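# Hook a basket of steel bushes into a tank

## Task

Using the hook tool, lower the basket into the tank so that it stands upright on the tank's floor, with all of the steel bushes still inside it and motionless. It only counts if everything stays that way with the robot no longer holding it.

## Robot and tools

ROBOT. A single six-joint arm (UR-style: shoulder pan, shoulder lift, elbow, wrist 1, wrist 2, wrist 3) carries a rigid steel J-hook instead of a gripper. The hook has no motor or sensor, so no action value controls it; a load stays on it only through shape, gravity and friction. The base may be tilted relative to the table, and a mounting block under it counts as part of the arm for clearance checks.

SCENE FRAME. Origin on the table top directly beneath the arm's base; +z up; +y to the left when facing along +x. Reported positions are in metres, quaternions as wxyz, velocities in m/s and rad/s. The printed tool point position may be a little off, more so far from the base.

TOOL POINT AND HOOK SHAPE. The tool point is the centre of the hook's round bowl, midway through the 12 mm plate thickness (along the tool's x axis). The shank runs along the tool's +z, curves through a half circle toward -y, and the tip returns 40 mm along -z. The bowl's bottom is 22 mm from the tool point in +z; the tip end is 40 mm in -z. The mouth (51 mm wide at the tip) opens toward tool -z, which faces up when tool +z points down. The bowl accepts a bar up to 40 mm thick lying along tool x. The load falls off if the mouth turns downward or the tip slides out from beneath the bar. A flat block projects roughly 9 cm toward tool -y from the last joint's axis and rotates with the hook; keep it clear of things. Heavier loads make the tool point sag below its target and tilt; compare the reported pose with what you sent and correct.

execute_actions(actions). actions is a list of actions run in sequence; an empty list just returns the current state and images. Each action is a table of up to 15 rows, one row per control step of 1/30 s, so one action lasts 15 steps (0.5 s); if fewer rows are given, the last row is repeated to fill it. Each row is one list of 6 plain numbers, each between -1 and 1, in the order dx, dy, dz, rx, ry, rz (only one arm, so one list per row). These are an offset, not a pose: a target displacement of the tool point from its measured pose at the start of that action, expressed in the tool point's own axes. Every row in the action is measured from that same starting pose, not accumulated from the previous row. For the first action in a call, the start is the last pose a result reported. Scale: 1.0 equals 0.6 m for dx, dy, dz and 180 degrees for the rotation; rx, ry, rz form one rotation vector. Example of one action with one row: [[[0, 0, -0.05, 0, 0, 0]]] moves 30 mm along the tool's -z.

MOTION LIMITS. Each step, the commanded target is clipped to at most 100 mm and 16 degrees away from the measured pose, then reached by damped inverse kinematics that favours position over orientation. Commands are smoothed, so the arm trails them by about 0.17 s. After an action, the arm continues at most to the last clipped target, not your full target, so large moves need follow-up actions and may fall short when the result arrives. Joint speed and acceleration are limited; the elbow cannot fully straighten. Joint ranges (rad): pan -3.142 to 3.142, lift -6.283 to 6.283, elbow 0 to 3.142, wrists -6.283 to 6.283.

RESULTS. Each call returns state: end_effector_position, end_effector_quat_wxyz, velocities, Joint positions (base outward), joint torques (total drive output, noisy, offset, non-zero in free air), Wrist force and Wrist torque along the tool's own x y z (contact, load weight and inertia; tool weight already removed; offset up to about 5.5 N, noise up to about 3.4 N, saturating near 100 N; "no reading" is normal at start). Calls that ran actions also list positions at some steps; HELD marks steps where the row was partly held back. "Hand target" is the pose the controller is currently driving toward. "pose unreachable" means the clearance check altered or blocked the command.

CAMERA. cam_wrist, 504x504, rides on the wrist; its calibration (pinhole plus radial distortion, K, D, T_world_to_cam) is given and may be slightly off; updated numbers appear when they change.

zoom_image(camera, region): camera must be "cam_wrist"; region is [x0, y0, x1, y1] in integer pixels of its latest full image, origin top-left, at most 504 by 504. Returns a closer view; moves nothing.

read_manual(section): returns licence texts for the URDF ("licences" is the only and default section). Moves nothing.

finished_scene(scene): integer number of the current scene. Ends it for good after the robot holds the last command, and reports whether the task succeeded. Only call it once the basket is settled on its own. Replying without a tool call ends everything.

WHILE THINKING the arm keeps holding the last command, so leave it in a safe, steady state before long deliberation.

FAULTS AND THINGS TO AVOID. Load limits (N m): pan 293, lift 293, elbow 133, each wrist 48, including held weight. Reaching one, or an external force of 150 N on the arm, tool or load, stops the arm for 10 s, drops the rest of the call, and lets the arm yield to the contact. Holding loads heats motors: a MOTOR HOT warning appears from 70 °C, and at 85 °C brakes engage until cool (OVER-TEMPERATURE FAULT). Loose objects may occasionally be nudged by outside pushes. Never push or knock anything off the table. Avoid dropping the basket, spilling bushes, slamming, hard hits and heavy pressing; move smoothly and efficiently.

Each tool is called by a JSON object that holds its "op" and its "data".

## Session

{"op": "execute_actions", "data": {"actions": []}}

Scene clock: 0.00 s.
end_effector_position=(+1.0716, -0.2041, +0.3607) end_effector_quat_wxyz=(+0.084, +0.330, +0.939, +0.044) end_effector_velocity=(+0.000, +0.000, +0.001) end_effector_angular_velocity=(+0.001, -0.001, +0.000)
Joint positions: [-0.369 -0.935  1.095 -1.89  -1.494 -1.224]
Joint velocities: [ 0.    -0.001 -0.     0.     0.001  0.   ]
Joint torques (N m, as the arm reports them, + toward a larger angle): no reading
Motor temperatures (°C, as the motors report them): [27 31 28 35 32 38]
Wrist force (N, on the end effector, along its own x y z axes, offset not removed): no reading
Wrist torque (N m, same axes, about the end effector's origin, offset not removed): no reading
Hand target: +1.072, -0.204, +0.361; +0.084, +0.330, +0.939, +0.044
camera_calibration (this result's frames):
cam_wrist: T_world_to_cam=[[-0.771983, 0.626319, -0.108479, 0.989703], [0.525014, 0.724477, 0.446647, -0.58915], [0.358334, 0.28785, -0.88811, 0.148219], [0, 0, 0, 1]] pos_world=[1.02023, -0.235708, 0.502139]

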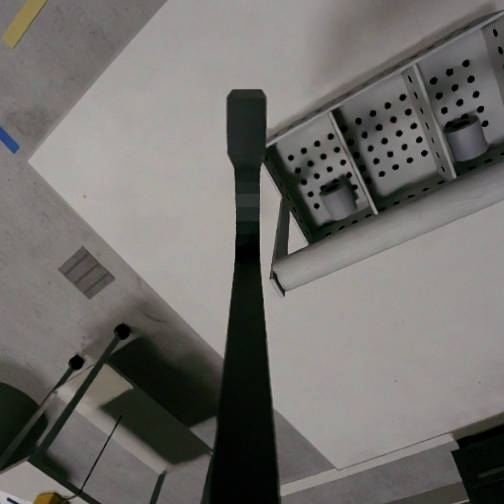

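{"op": "execute_actions", "data": {"actions": [[[0,0,-0.15,0.044,0.041,0]],[[0.1,-0.1,-0.15,0,0,-0.11]],[[0.12,-0.05,-0.15,0,0,-0.11]],[[0.18,0,-0.1,0,0,0]],[[0,0,0,0,0,0]]]}}

Scene clock: 6.67 s.
end_effector_position=(+0.7870, -0.2183, +0.6815) end_effector_quat_wxyz=(+0.004, +0.003, +1.000, -0.002) end_effector_velocity=(+0.000, -0.000, -0.000) end_effector_angular_velocity=(-0.000, +0.000, -0.001)
Joint positions: [-0.463 -1.366  1.109 -1.314 -1.583 -1.995]
Joint velocities: [-0.     0.001 -0.    -0.    -0.     0.001]
Joint torques (N m, as the arm reports them, + toward a larger angle): [ 16.7  -59.04 -59.56  -6.81  -2.81   3.16]
Motor temperatures (°C, as the motors report them): [27 31 28 35 32 38]
Wrist force (N, on the end effector, along its own x y z axes, offset not removed): [1.6 1.6 -7.6]
Wrist torque (N m, same axes, about the end effector's origin, offset not removed): [0.19 -0.34 -0.08]
Hand target: +0.787, -0.218, +0.682; +0.004, +0.003, +1.000, -0.002
Off the commanded pose: 0.000 m, 0 deg.
Step readings (end_effector_position; steps 1 to 15: 1st action; 16 to 30: 2nd action; 31 to 45: 3rd action; 46 to 60: 4th action; 61 to 75: 5th action):
0: (+1.0716, -0.2041, +0.3607)
1: (+1.0716, -0.2041, +0.3607)
2: (+1.0718, -0.2037, +0.3617)
4: (+1.0705, -0.2058, +0.3834)
8: (+1.0585, -0.2063, +0.4367)
15: (+1.0545, -0.2064, +0.4484)
16: (+1.0545, -0.2065, +0.4486)
17: (+1.0520, -0.2077, +0.4496)
19: (+1.0285, -0.2108, +0.4682)
23: (+0.9899, -0.2135, +0.5174)
30: (+0.9708, -0.2153, +0.5357)
31: (+0.9702, -0.2154, +0.5362)
32: (+0.9671, -0.2166, +0.5375)
34: (+0.9428, -0.2181, +0.5611)
38: (+0.9076, -0.2180, +0.6081)
45: (+0.8933, -0.2191, +0.6236)
46: (+0.8929, -0.2192, +0.6240)
47: (+0.8896, -0.2204, +0.6245)
49: (+0.8604, -0.2216, +0.6368)
53: (+0.8102, -0.2188, +0.6693)
60: (+0.7870, -0.2183, +0.6815)
61: (+0.7863, -0.2183, +0.6818)
62: (+0.7861, -0.2183, +0.6820)
64: (+0.7863, -0.2184, +0.6816)
68: (+0.7867, -0.2184, +0.6814)
75: end_effector_position above
camera_calibration (this result's frames):
cam_wrist: T_world_to_cam=[[-0.999912, 0.00492598, 0.0123215, 0.775054], [0.00856513, 0.948802, 0.315756, -0.0280999], [-0.0101353, 0.315833, -0.948761, 0.876604], [0, 0, 0, 1]] pos_world=[0.784111, -0.254017, 0.83101]

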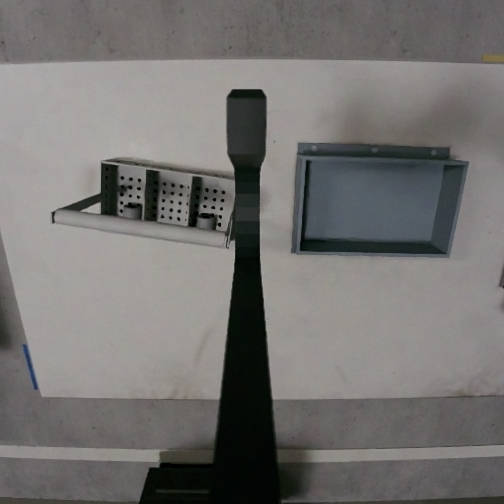

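{"op": "execute_actions", "data": {"actions": [[[-0.11,0.12,0.12,0,0,0]],[[-0.11,0.12,0.12,0,0,0]],[[-0.11,0.12,0.12,0,0,0]],[[0,0,0.17,0,0,0.048]],[[0,0,0.17,0,0,0]],[[0,0,0.165,0,0,0]],[[0,0,0,0,0,0]],[[0,-0.085,0,0,0,0]],[[0,-0.085,0,0,0,0]]]}}

Scene clock: 19.93 s.
end_effector_position=(+0.9690, -0.1072, +0.1690) end_effector_quat_wxyz=(+0.003, +0.077, +0.997, -0.002) end_effector_velocity=(-0.001, -0.006, -0.000) end_effector_angular_velocity=(+0.002, +0.001, -0.001)
Joint positions: [-0.28  -0.972  1.477 -2.069 -1.583 -1.664]
Joint velocities: [-0.006 -0.001  0.001  0.001  0.002 -0.006]
Joint torques (N m, as the arm reports them, + toward a larger angle): [ -10.59 -116.56  -35.72   -6.76    1.57   -2.91]
Motor temperatures (°C, as the motors report them): [27 31 28 35 32 38]
Wrist force (N, on the end effector, along its own x y z axes, offset not removed): [-2.4 -2.9 -1.0]
Wrist torque (N m, same axes, about the end effector's origin, offset not removed): [-0.52 0.46 0.05]
Hand target: +0.969, -0.108, +0.169; +0.003, +0.077, +0.997, -0.002
Off the commanded pose: 0.000 m, 0 deg.
Step readings (end_effector_position; steps 1 to 15: 1st action; 16 to 30: 2nd action; 31 to 45: 3rd action; 46 to 60: 4th action; 61 to 75: 5th action; 76 to 90: 6th action; 91 to 105: 7th action; 106 to 120: 8th action; 121 to 135: 9th action):
0: (+0.7870, -0.2183, +0.6815)
1: (+0.7870, -0.2183, +0.6815)
2: (+0.7893, -0.2165, +0.6780)
4: (+0.8088, -0.1935, +0.6525)
8: (+0.8385, -0.1579, +0.6205)
15: (+0.8525, -0.1477, +0.6103)
16: (+0.8529, -0.1474, +0.6101)
17: (+0.8553, -0.1450, +0.6067)
19: (+0.8745, -0.1213, +0.5817)
23: (+0.9036, -0.0868, +0.5490)
30: (+0.9179, -0.0770, +0.5392)
31: (+0.9183, -0.0767, +0.5390)
32: (+0.9208, -0.0741, +0.5368)
34: (+0.9397, -0.0499, +0.5132)
38: (+0.9682, -0.0161, +0.4784)
45: (+0.9832, -0.0063, +0.4682)
46: (+0.9837, -0.0061, +0.4680)
47: (+0.9844, -0.0061, +0.4645)
49: (+0.9842, -0.0062, +0.4298)
53: (+0.9818, -0.0060, +0.3811)
60: (+0.9838, -0.0067, +0.3675)
61: (+0.9839, -0.0067, +0.3672)
62: (+0.9841, -0.0068, +0.3629)
64: (+0.9820, -0.0067, +0.3258)
68: (+0.9811, -0.0066, +0.2799)
75: (+0.9842, -0.0070, +0.2667)
76: (+0.9843, -0.0070, +0.2664)
77: (+0.9841, -0.0071, +0.2617)
79: (+0.9801, -0.0067, +0.2225)
83: (+0.9809, -0.0069, +0.1810)
90: (+0.9845, -0.0074, +0.1689)
91: (+0.9846, -0.0074, +0.1685)
92: (+0.9846, -0.0074, +0.1684)
94: (+0.9846, -0.0074, +0.1684)
98: (+0.9844, -0.0073, +0.1686)
105: (+0.9844, -0.0073, +0.1687)
106: (+0.9844, -0.0073, +0.1687)
107: (+0.9838, -0.0102, +0.1689)
109: (+0.9806, -0.0311, +0.1689)
113: (+0.9775, -0.0515, +0.1689)
120: (+0.9767, -0.0573, +0.1689)
121: (+0.9767, -0.0574, +0.1689)
122: (+0.9761, -0.0604, +0.1689)
124: (+0.9728, -0.0811, +0.1689)
128: (+0.9697, -0.1014, +0.1690)
135: end_effector_position above
camera_calibration (this result's frames):
cam_wrist: T_world_to_cam=[[-0.988164, 0.152652, 0.0151334, 0.966852], [0.149507, 0.936306, 0.317771, -0.11153], [0.0343388, 0.316272, -0.948047, 0.313957], [0, 0, 0, 1]] pos_world=[0.961302, -0.142461, 0.318455]

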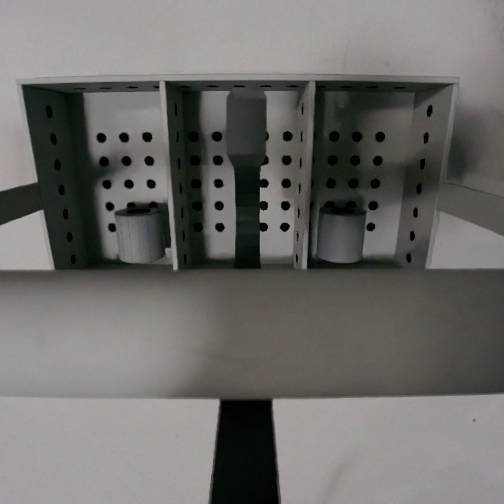

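{"op": "execute_actions", "data": {"actions": [[[-0.008,0.005,-0.11,0,0,0]],[[0,0,-0.03,0,0,0]],[[0,0,-0.02,0,0,0]],[[0,0,-0.02,0,0,0]],[[0,0,-0.04,0,0,-0.01]],[[0,0,-0.07,0,0,-0.013]],[[0,0,-0.07,0,0,-0.013]],[[0,0,-0.05,0,0,-0.013]],[[0.05,0,0,0,0,0]],[[0.098,0,0,0,0,0]],[[0.098,0,0,0,0,0]],[[0.098,0,0,0,0,0]],[[0.098,0,0,0,0,0]],[[0.098,0,0,0,0,0]],[[0.098,0,0,0,0,0]],[[0.098,0,0,0,0,0]],[[0.05,0,0,0,0,0]],[[0,0,0.06,0,0,0]],[[0,0,0,0,0,0]]]}}

Scene clock: 34.07 s.
end_effector_position=(+0.5074, -0.1041, +0.3739) end_effector_quat_wxyz=(+0.002, +0.001, +1.000, -0.002) end_effector_velocity=(+0.000, +0.000, +0.000) end_effector_angular_velocity=(+0.000, -0.001, +0.000)
Joint positions: [-0.496 -1.878  2.13  -1.82  -1.584 -2.032]
Joint velocities: [ 0.    -0.001 -0.    -0.     0.001 -0.   ]
Joint torques (N m, as the arm reports them, + toward a larger angle): [ -8.71 -47.98 -69.39  -5.29  -1.2   -2.45]
Motor temperatures (°C, as the motors report them): [27 31 28 35 32 38]
Wrist force (N, on the end effector, along its own x y z axes, offset not removed): [-0.4 3.2 19.2]
Wrist torque (N m, same axes, about the end effector's origin, offset not removed): [0.72 -0.09 -0.15]
Hand target: +0.507, -0.104, +0.374; +0.002, +0.001, +1.000, -0.002
Off the commanded pose: 0.000 m, 0 deg.
Step readings (end_effector_position; steps 1 to 15: 1st action; 16 to 30: 2nd action; 31 to 45: 3rd action; 46 to 60: 4th action; 61 to 75: 5th action; 76 to 90: 6th action; 91 to 105: 7th action; 106 to 120: 8th action; 121 to 135: 9th action; 136 to 150: 10th action; 151 to 165: 11th action; 166 to 180: 12th action; 181 to 195: 13th action):
0: (+0.9690, -0.1077, +0.1690)
1: (+0.9690, -0.1077, +0.1690)
2: (+0.9696, -0.1075, +0.1729)
4: (+0.9725, -0.1065, +0.2004)
8: (+0.9735, -0.1051, +0.2273)
15: (+0.9738, -0.1047, +0.2344)
16: (+0.9738, -0.1047, +0.2346)
17: (+0.9738, -0.1047, +0.2363)
19: (+0.9739, -0.1047, +0.2439)
23: (+0.9737, -0.1047, +0.2505)
30: (+0.9737, -0.1047, +0.2522)
31: (+0.9737, -0.1047, +0.2523)
32: (+0.9736, -0.1047, +0.2534)
34: (+0.9737, -0.1047, +0.2585)
38: (+0.9735, -0.1046, +0.2626)
45: (+0.9736, -0.1046, +0.2640)
46: (+0.9736, -0.1046, +0.2641)
47: (+0.9735, -0.1046, +0.2652)
49: (+0.9736, -0.1046, +0.2703)
53: (+0.9735, -0.1046, +0.2748)
60: (+0.9735, -0.1046, +0.2759)
61: (+0.9735, -0.1046, +0.2759)
62: (+0.9735, -0.1046, +0.2780)
64: (+0.9736, -0.1045, +0.2883)
68: (+0.9734, -0.1045, +0.2974)
75: (+0.9733, -0.1045, +0.2997)
76: (+0.9734, -0.1045, +0.2998)
77: (+0.9735, -0.1045, +0.3029)
79: (+0.9736, -0.1045, +0.3207)
83: (+0.9732, -0.1044, +0.3372)
90: (+0.9731, -0.1043, +0.3413)
91: (+0.9731, -0.1043, +0.3414)
92: (+0.9731, -0.1043, +0.3445)
94: (+0.9731, -0.1042, +0.3621)
98: (+0.9729, -0.1042, +0.3788)
105: (+0.9728, -0.1042, +0.3829)
106: (+0.9728, -0.1042, +0.3831)
107: (+0.9728, -0.1041, +0.3854)
109: (+0.9728, -0.1041, +0.3982)
113: (+0.9726, -0.1040, +0.4098)
120: (+0.9726, -0.1040, +0.4127)
121: (+0.9726, -0.1040, +0.4127)
122: (+0.9715, -0.1044, +0.4138)
124: (+0.9600, -0.1044, +0.4146)
128: (+0.9469, -0.1040, +0.4129)
135: (+0.9430, -0.1040, +0.4125)
136: (+0.9429, -0.1040, +0.4125)
137: (+0.9416, -0.1050, +0.4135)
139: (+0.9227, -0.1060, +0.4168)
143: (+0.8943, -0.1043, +0.4126)
150: (+0.8850, -0.1040, +0.4122)
151: (+0.8847, -0.1040, +0.4122)
152: (+0.8832, -0.1050, +0.4130)
154: (+0.8635, -0.1058, +0.4150)
158: (+0.8360, -0.1042, +0.4118)
165: (+0.8270, -0.1041, +0.4119)
166: (+0.8268, -0.1041, +0.4119)
167: (+0.8251, -0.1050, +0.4125)
169: (+0.8048, -0.1056, +0.4135)
173: (+0.7779, -0.1042, +0.4111)
180: (+0.7690, -0.1041, +0.4115)
181: (+0.7687, -0.1041, +0.4115)
182: (+0.7669, -0.1050, +0.4119)
184: (+0.7462, -0.1055, +0.4120)
Lines left out of this list: 32.
camera_calibration (this result's frames):
cam_wrist: T_world_to_cam=[[-0.999864, 0.00111702, 0.0164659, 0.496791], [0.0062724, 0.948561, 0.316532, -0.0361268], [-0.0152653, 0.316592, -0.948439, 0.548433], [0, 0, 0, 1]] pos_world=[0.505322, -0.139916, 0.52341]

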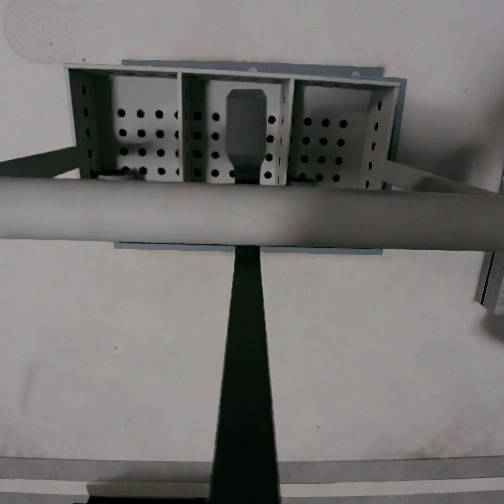

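{"op": "execute_actions", "data": {"actions": [[[0.028,0.017,0,0,0,0]],[[0,0,0.03,0,0,0]],[[0,0,0.03,0,0,0]],[[0,0,0.03,0,0,0]],[[0,0,0,0,0,0]]]}}

Scene clock: 41.00 s.
end_effector_position=(+0.4909, -0.0941, +0.3202) end_effector_quat_wxyz=(+0.002, +0.001, +1.000, -0.002) end_effector_velocity=(+0.000, +0.000, +0.000) end_effector_angular_velocity=(+0.000, -0.001, -0.000)
Joint positions: [-0.494 -1.883  2.232 -1.916 -1.584 -2.03 ]
Joint velocities: [ 0.    -0.    -0.    -0.     0.001  0.001]
Joint torques (N m, as the arm reports them, + toward a larger angle): [-10.8  -22.96 -43.87  -2.07   2.31  -2.43]
Motor temperatures (°C, as the motors report them): [27 31 28 35 32 38]
Wrist force (N, on the end effector, along its own x y z axes, offset not removed): [-2.7 1.7 -0.5]
Wrist torque (N m, same axes, about the end effector's origin, offset not removed): [1.28 0.44 -0.23]
Hand target: +0.491, -0.094, +0.320; +0.002, +0.001, +1.000, -0.002
Off the commanded pose: 0.000 m, 0 deg.
Step readings (end_effector_position; steps 1 to 15: 1st action; 16 to 30: 2nd action; 31 to 45: 3rd action; 46 to 60: 4th action; 61 to 75: 5th action):
0: (+0.5075, -0.1041, +0.3741)
1: (+0.5075, -0.1041, +0.3741)
2: (+0.5061, -0.1033, +0.3739)
4: (+0.4993, -0.0991, +0.3735)
8: (+0.4928, -0.0951, +0.3736)
15: (+0.4908, -0.0940, +0.3738)
16: (+0.4907, -0.0939, +0.3738)
17: (+0.4907, -0.0939, +0.3723)
19: (+0.4905, -0.0938, +0.3649)
23: (+0.4906, -0.0939, +0.3580)
30: (+0.4908, -0.0940, +0.3559)
31: (+0.4908, -0.0940, +0.3558)
32: (+0.4908, -0.0940, +0.3543)
34: (+0.4908, -0.0940, +0.3470)
38: (+0.4908, -0.0940, +0.3401)
45: (+0.4909, -0.0941, +0.3381)
46: (+0.4909, -0.0941, +0.3380)
47: (+0.4909, -0.0941, +0.3365)
49: (+0.4906, -0.0940, +0.3290)
53: (+0.4907, -0.0940, +0.3222)
60: (+0.4910, -0.0941, +0.3203)
61: (+0.4910, -0.0941, +0.3202)
62: (+0.4910, -0.0941, +0.3202)
64: (+0.4910, -0.0941, +0.3202)
68: (+0.4910, -0.0941, +0.3202)
75: end_effector_position above
camera_calibration (this result's frames):
cam_wrist: T_world_to_cam=[[-0.99986, 0.00109154, 0.0166707, 0.481121], [0.00631532, 0.948515, 0.316669, -0.0285312], [-0.0154667, 0.31673, -0.948389, 0.494167], [0, 0, 0, 1]] pos_world=[0.488878, -0.129981, 0.469677]

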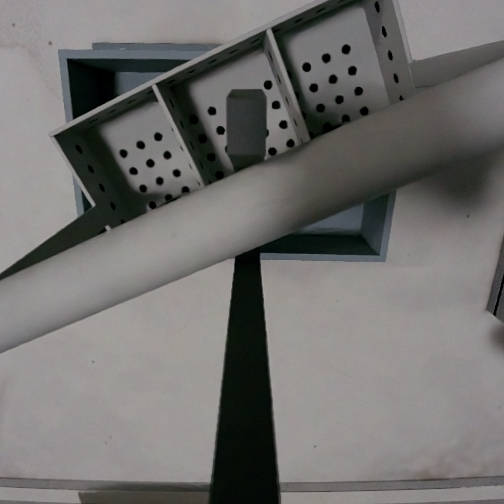

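It yawed (a push). Lift and recheck.

{"op": "execute_actions", "data": {"actions": [[[0,0,-0.03,0,0,0]],[[0,0,-0.03,0,0,0]],[[0,0,-0.03,0,0,0]],[[0,0,0,0,0,0.03]],[[0,0,0,0,0,0.03]],[[0,0,0,0,0,0]],[[0,0,0,0,0,0]]]}}

Scene clock: 47.40 s.
end_effector_position=(+0.4906, -0.0939, +0.3736) end_effector_quat_wxyz=(+0.002, +0.094, +0.996, -0.002) end_effector_velocity=(-0.000, -0.001, +0.000) end_effector_angular_velocity=(-0.001, +0.001, -0.000)
Joint positions: [-0.487 -1.899  2.145 -1.813 -1.584 -1.837]
Joint velocities: [-0.001 -0.    -0.     0.001 -0.001 -0.001]
Joint torques (N m, as the arm reports them, + toward a larger angle): [  7.71 -28.34 -69.87  -8.57   0.22  -2.23]
Motor temperatures (°C, as the motors report them): [27 31 28 35 32 38]
Wrist force (N, on the end effector, along its own x y z axes, offset not removed): [1.8 4.0 19.2]
Wrist torque (N m, same axes, about the end effector's origin, offset not removed): [0.68 -0.30 -0.24]
Hand target: +0.491, -0.094, +0.374; +0.002, +0.094, +0.996, -0.002
Off the commanded pose: 0.000 m, 0 deg.
Step readings (end_effector_position; steps 1 to 15: 1st action; 16 to 30: 2nd action; 31 to 45: 3rd action; 46 to 60: 4th action; 61 to 75: 5th action; 76 to 90: 6th action; 91 to 105: 7th action):
0: (+0.4910, -0.0941, +0.3203)
1: (+0.4910, -0.0941, +0.3203)
2: (+0.4910, -0.0942, +0.3218)
4: (+0.4911, -0.0942, +0.3293)
8: (+0.4909, -0.0941, +0.3361)
15: (+0.4908, -0.0941, +0.3380)
16: (+0.4908, -0.0941, +0.3381)
17: (+0.4908, -0.0940, +0.3396)
19: (+0.4909, -0.0940, +0.3471)
23: (+0.4907, -0.0939, +0.3538)
30: (+0.4907, -0.0939, +0.3557)
31: (+0.4907, -0.0940, +0.3558)
32: (+0.4907, -0.0939, +0.3573)
34: (+0.4908, -0.0940, +0.3649)
38: (+0.4907, -0.0939, +0.3717)
45: (+0.4906, -0.0939, +0.3736)
46: (+0.4906, -0.0939, +0.3736)
47: (+0.4908, -0.0939, +0.3737)
49: (+0.4909, -0.0939, +0.3737)
53: (+0.4907, -0.0938, +0.3736)
60: (+0.4906, -0.0939, +0.3736)
61: (+0.4906, -0.0939, +0.3736)
62: (+0.4908, -0.0939, +0.3736)
64: (+0.4909, -0.0939, +0.3736)
68: (+0.4907, -0.0938, +0.3736)
75: (+0.4906, -0.0939, +0.3736)
76: (+0.4906, -0.0939, +0.3736)
77: (+0.4906, -0.0939, +0.3736)
79: (+0.4906, -0.0939, +0.3736)
83: (+0.4906, -0.0939, +0.3736)
90: (+0.4906, -0.0939, +0.3736)
91: (+0.4906, -0.0939, +0.3736)
92: (+0.4906, -0.0939, +0.3736)
94: (+0.4906, -0.0939, +0.3736)
98: (+0.4906, -0.0939, +0.3736)
105: end_effector_position above
camera_calibration (this result's frames):
cam_wrist: T_world_to_cam=[[-0.982358, 0.186319, 0.0160547, 0.488967], [0.181699, 0.930622, 0.317691, -0.133792], [0.0442511, 0.315003, -0.948058, 0.515155], [0, 0, 0, 1]] pos_world=[0.481854, -0.12887, 0.523051]

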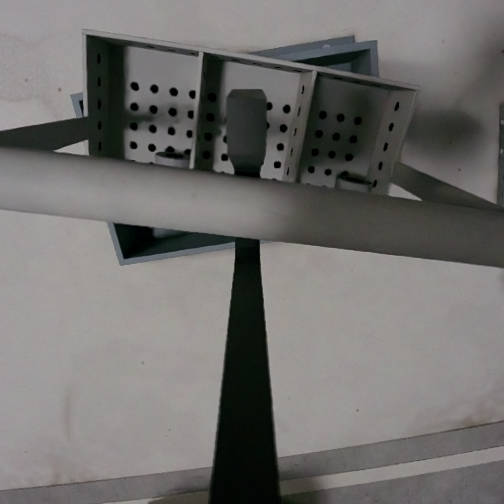

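Oscillating; return gently.

{"op": "execute_actions", "data": {"actions": [[[0,0,0,0,0,-0.015]],[[0,0,0,0,0,-0.015]],[[0,0,0,0,0,-0.015]],[[0,0,0,0,0,-0.015]],[[0,0,0,0,0,0]],[[0,0,0,0,0,0]]]}}

Scene clock: 53.90 s.
end_effector_position=(+0.4906, -0.0939, +0.3736) end_effector_quat_wxyz=(+0.002, +0.000, +1.000, -0.002) end_effector_velocity=(-0.000, +0.000, -0.001) end_effector_angular_velocity=(+0.001, +0.001, -0.001)
Joint positions: [-0.492 -1.913  2.154 -1.807 -1.584 -2.028]
Joint velocities: [-0.     0.001  0.001  0.     0.001  0.   ]
Joint torques (N m, as the arm reports them, + toward a larger angle): [ -7.3  -46.48 -52.89  -6.3   -1.73   1.67]
Motor temperatures (°C, as the motors report them): [27 31 28 35 32 38]
Wrist force (N, on the end effector, along its own x y z axes, offset not removed): [-1.2 4.9 19.8]
Wrist torque (N m, same axes, about the end effector's origin, offset not removed): [1.13 0.18 -0.20]
Hand target: +0.491, -0.094, +0.374; +0.002, +0.000, +1.000, -0.002
Off the commanded pose: 0.000 m, 0 deg.
Step readings (end_effector_position; steps 1 to 15: 1st action; 16 to 30: 2nd action; 31 to 45: 3rd action; 46 to 60: 4th action; 61 to 75: 5th action; 76 to 90: 6th action):
0: (+0.4906, -0.0939, +0.3736)
1: (+0.4906, -0.0939, +0.3736)
2: (+0.4907, -0.0939, +0.3737)
4: (+0.4908, -0.0938, +0.3738)
8: (+0.4908, -0.0939, +0.3737)
15: (+0.4907, -0.0939, +0.3736)
16: (+0.4907, -0.0939, +0.3736)
17: (+0.4906, -0.0939, +0.3736)
19: (+0.4906, -0.0938, +0.3736)
23: (+0.4907, -0.0939, +0.3736)
30: (+0.4907, -0.0939, +0.3736)
31: (+0.4907, -0.0939, +0.3736)
32: (+0.4906, -0.0939, +0.3736)
34: (+0.4906, -0.0938, +0.3736)
38: (+0.4907, -0.0939, +0.3736)
45: (+0.4907, -0.0939, +0.3736)
46: (+0.4907, -0.0939, +0.3736)
47: (+0.4906, -0.0939, +0.3736)
49: (+0.4906, -0.0938, +0.3736)
53: (+0.4906, -0.0939, +0.3736)
60: (+0.4906, -0.0939, +0.3736)
61: (+0.4906, -0.0939, +0.3736)
62: (+0.4907, -0.0939, +0.3736)
64: (+0.4907, -0.0939, +0.3736)
68: (+0.4907, -0.0939, +0.3736)
75: (+0.4906, -0.0939, +0.3736)
76: (+0.4906, -0.0939, +0.3736)
77: (+0.4906, -0.0939, +0.3736)
79: (+0.4906, -0.0939, +0.3736)
83: (+0.4906, -0.0939, +0.3736)
90: end_effector_position above
camera_calibration (this result's frames):
cam_wrist: T_world_to_cam=[[-0.99986, 0.000677263, 0.016735, 0.479882], [0.0059419, 0.948534, 0.316621, -0.0454471], [-0.0156593, 0.316676, -0.948405, 0.544884], [0, 0, 0, 1]] pos_world=[0.488617, -0.129768, 0.523129]

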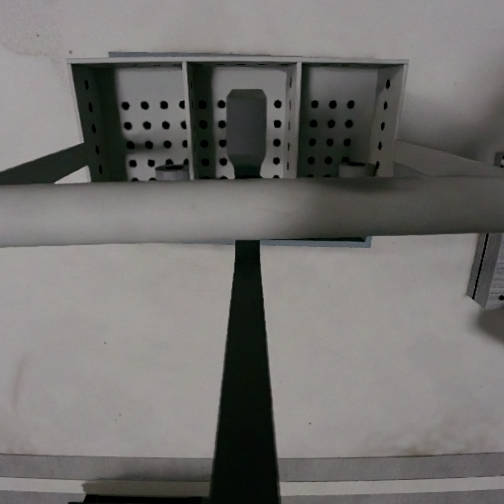

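{"op": "execute_actions", "data": {"actions": [[[-0.006,0.012,0,0,0,0.008]],[[0,0,0.03,0,0,0]],[[0,0,0.03,0,0,0]],[[0,0,0.03,0,0,0]]]}}

Scene clock: 58.93 s.
end_effector_position=(+0.4944, -0.0870, +0.3201) end_effector_quat_wxyz=(+0.002, +0.013, +1.000, -0.002) end_effector_velocity=(+0.001, -0.000, -0.001) end_effector_angular_velocity=(-0.002, -0.002, -0.000)
Joint positions: [-0.476 -1.875  2.227 -1.919 -1.584 -1.987]
Joint velocities: [ 0.001  0.001  0.002 -0.006 -0.001  0.001]
Joint torques (N m, as the arm reports them, + toward a larger angle): [-12.67 -18.9  -50.83  -9.45  -0.79  -2.4 ]
Motor temperatures (°C, as the motors report them): [27 31 28 35 32 38]
Wrist force (N, on the end effector, along its own x y z axes, offset not removed): [0.7 3.5 15.1]
Wrist torque (N m, same axes, about the end effector's origin, offset not removed): [0.52 -0.29 0.03]
Hand target: +0.494, -0.087, +0.320; +0.002, +0.013, +1.000, -0.002
Off the commanded pose: 0.000 m, 0 deg.
Step readings (end_effector_position; steps 1 to 15: 1st action; 16 to 30: 2nd action; 31 to 45: 3rd action; 46 to 60: 4th action):
0: (+0.4906, -0.0939, +0.3736)
1: (+0.4906, -0.0939, +0.3736)
2: (+0.4909, -0.0933, +0.3735)
4: (+0.4923, -0.0902, +0.3734)
8: (+0.4937, -0.0875, +0.3735)
15: (+0.4942, -0.0868, +0.3736)
16: (+0.4942, -0.0867, +0.3736)
17: (+0.4943, -0.0868, +0.3723)
19: (+0.4941, -0.0867, +0.3648)
23: (+0.4941, -0.0867, +0.3578)
30: (+0.4943, -0.0868, +0.3558)
31: (+0.4943, -0.0868, +0.3557)
32: (+0.4943, -0.0869, +0.3542)
34: (+0.4940, -0.0868, +0.3467)
38: (+0.4941, -0.0868, +0.3398)
45: (+0.4944, -0.0869, +0.3380)
46: (+0.4944, -0.0869, +0.3379)
47: (+0.4944, -0.0869, +0.3364)
49: (+0.4941, -0.0868, +0.3288)
53: (+0.4942, -0.0869, +0.3220)
60: end_effector_position above
camera_calibration (this result's frames):
cam_wrist: T_world_to_cam=[[-0.999536, 0.0255516, 0.016608, 0.486596], [0.0294987, 0.94804, 0.316781, -0.046874], [-0.00765084, 0.317124, -0.948353, 0.488082], [0, 0, 0, 1]] pos_world=[0.491487, -0.122777, 0.469642]

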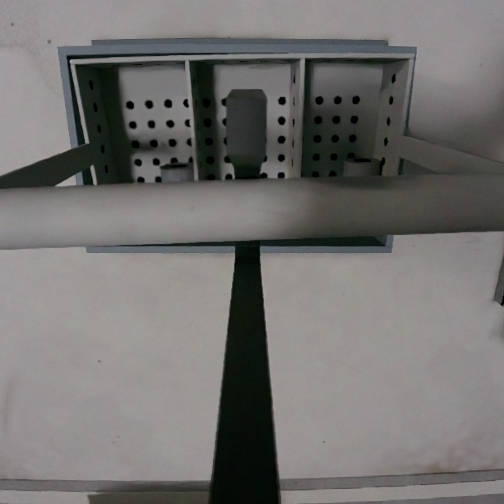

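{"op": "execute_actions", "data": {"actions": [[[0,0,0.035,0,0,0]],[[0,0,0.03,0,0,0]],[[0,0,0.015,0,0,0]],[[0,-0.01,0.015,0,0,0]],[[0,-0.01,0.015,0,0,0]],[[0,-0.005,0.04,0,0,0]],[[0,0,0.08,0,0,0]],[[0,0.08,0,0,0,0]],[[0,0.08,0,0,0,0]],[[0,0,-0.16,0,0,0]]]}}

Scene clock: 67.10 s.
end_effector_position=(+0.4964, -0.0070, +0.2779) end_effector_quat_wxyz=(+0.003, +0.013, +1.000, -0.002) end_effector_velocity=(-0.005, +0.000, +0.015) end_effector_angular_velocity=(+0.007, +0.017, +0.002)
Joint positions: [-0.318 -1.84   2.285 -2.011 -1.583 -1.829]
Joint velocities: [-0.003 -0.015 -0.024  0.057  0.002 -0.004]
Joint torques (N m, as the arm reports them, + toward a larger angle): [-12.36 -43.66 -54.39  -3.84   1.68  -2.43]
Motor temperatures (°C, as the motors report them): [27 31 28 35 32 38]
Wrist force (N, on the end effector, along its own x y z axes, offset not removed): [-4.9 2.6 -0.9]
Wrist torque (N m, same axes, about the end effector's origin, offset not removed): [0.73 0.88 0.00]
Hand target: +0.496, -0.007, +0.279; +0.002, +0.013, +1.000, -0.002
Off the commanded pose: 0.001 m, 0 deg.
Step readings (end_effector_position; steps 1 to 15: 1st action; 16 to 30: 2nd action; 31 to 45: 3rd action; 46 to 60: 4th action; 61 to 75: 5th action; 76 to 90: 6th action; 91 to 105: 7th action; 106 to 120: 8th action; 121 to 135: 9th action; 136 to 150: 10th action):
0: (+0.4944, -0.0870, +0.3200)
1: (+0.4944, -0.0870, +0.3200)
2: (+0.4944, -0.0870, +0.3183)
4: (+0.4940, -0.0868, +0.3095)
8: (+0.4942, -0.0869, +0.3016)
15: (+0.4945, -0.0870, +0.2994)
16: (+0.4945, -0.0870, +0.2993)
17: (+0.4945, -0.0870, +0.2977)
19: (+0.4941, -0.0869, +0.2902)
23: (+0.4943, -0.0870, +0.2834)
30: (+0.4946, -0.0871, +0.2815)
31: (+0.4946, -0.0871, +0.2815)
32: (+0.4946, -0.0871, +0.2806)
34: (+0.4946, -0.0871, +0.2770)
38: (+0.4945, -0.0871, +0.2735)
45: (+0.4947, -0.0872, +0.2727)
46: (+0.4947, -0.0872, +0.2727)
47: (+0.4947, -0.0877, +0.2718)
49: (+0.4945, -0.0902, +0.2681)
53: (+0.4945, -0.0925, +0.2648)
60: (+0.4946, -0.0932, +0.2638)
61: (+0.4946, -0.0932, +0.2638)
62: (+0.4946, -0.0938, +0.2629)
64: (+0.4945, -0.0962, +0.2593)
68: (+0.4944, -0.0985, +0.2559)
75: (+0.4945, -0.0992, +0.2549)
76: (+0.4945, -0.0992, +0.2549)
77: (+0.4942, -0.0994, +0.2529)
79: (+0.4937, -0.1004, +0.2430)
83: (+0.4939, -0.1016, +0.2338)
90: (+0.4945, -0.1022, +0.2312)
91: (+0.4945, -0.1022, +0.2311)
92: (+0.4939, -0.1020, +0.2282)
94: (+0.4912, -0.1009, +0.2089)
98: (+0.4924, -0.1014, +0.1901)
105: (+0.4945, -0.1023, +0.1838)
106: (+0.4945, -0.1024, +0.1836)
107: (+0.4944, -0.1005, +0.1834)
109: (+0.4943, -0.0824, +0.1830)
113: (+0.4946, -0.0614, +0.1830)
120: (+0.4954, -0.0548, +0.1835)
121: (+0.4955, -0.0547, +0.1835)
122: (+0.4956, -0.0528, +0.1835)
124: (+0.4957, -0.0350, +0.1832)
128: (+0.4956, -0.0139, +0.1830)
135: (+0.4965, -0.0074, +0.1832)
136: (+0.4965, -0.0072, +0.1833)
137: (+0.4976, -0.0072, +0.1861)
139: (+0.5049, -0.0088, +0.2199)
143: (+0.5002, -0.0074, +0.2627)
150: end_effector_position above
camera_calibration (this result's frames):
cam_wrist: T_world_to_cam=[[-0.999567, 0.0252038, 0.0151858, 0.487657], [0.0287174, 0.948083, 0.316724, -0.108907], [-0.00641471, 0.317023, -0.948396, 0.422052], [0, 0, 0, 1]] pos_world=[0.49328, -0.0428377, 0.427361]

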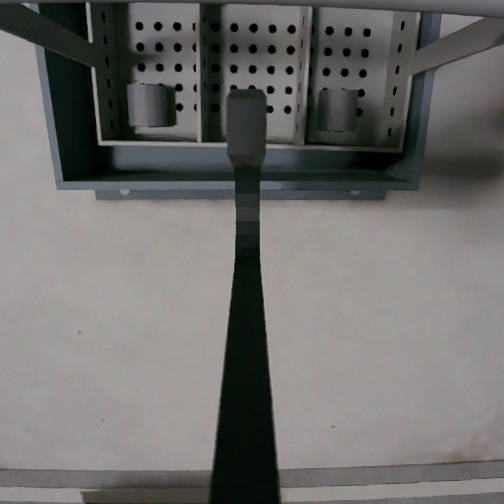

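{"op": "finished_scene", "data": {"scene": 2}}

The scene is finished: the task was done.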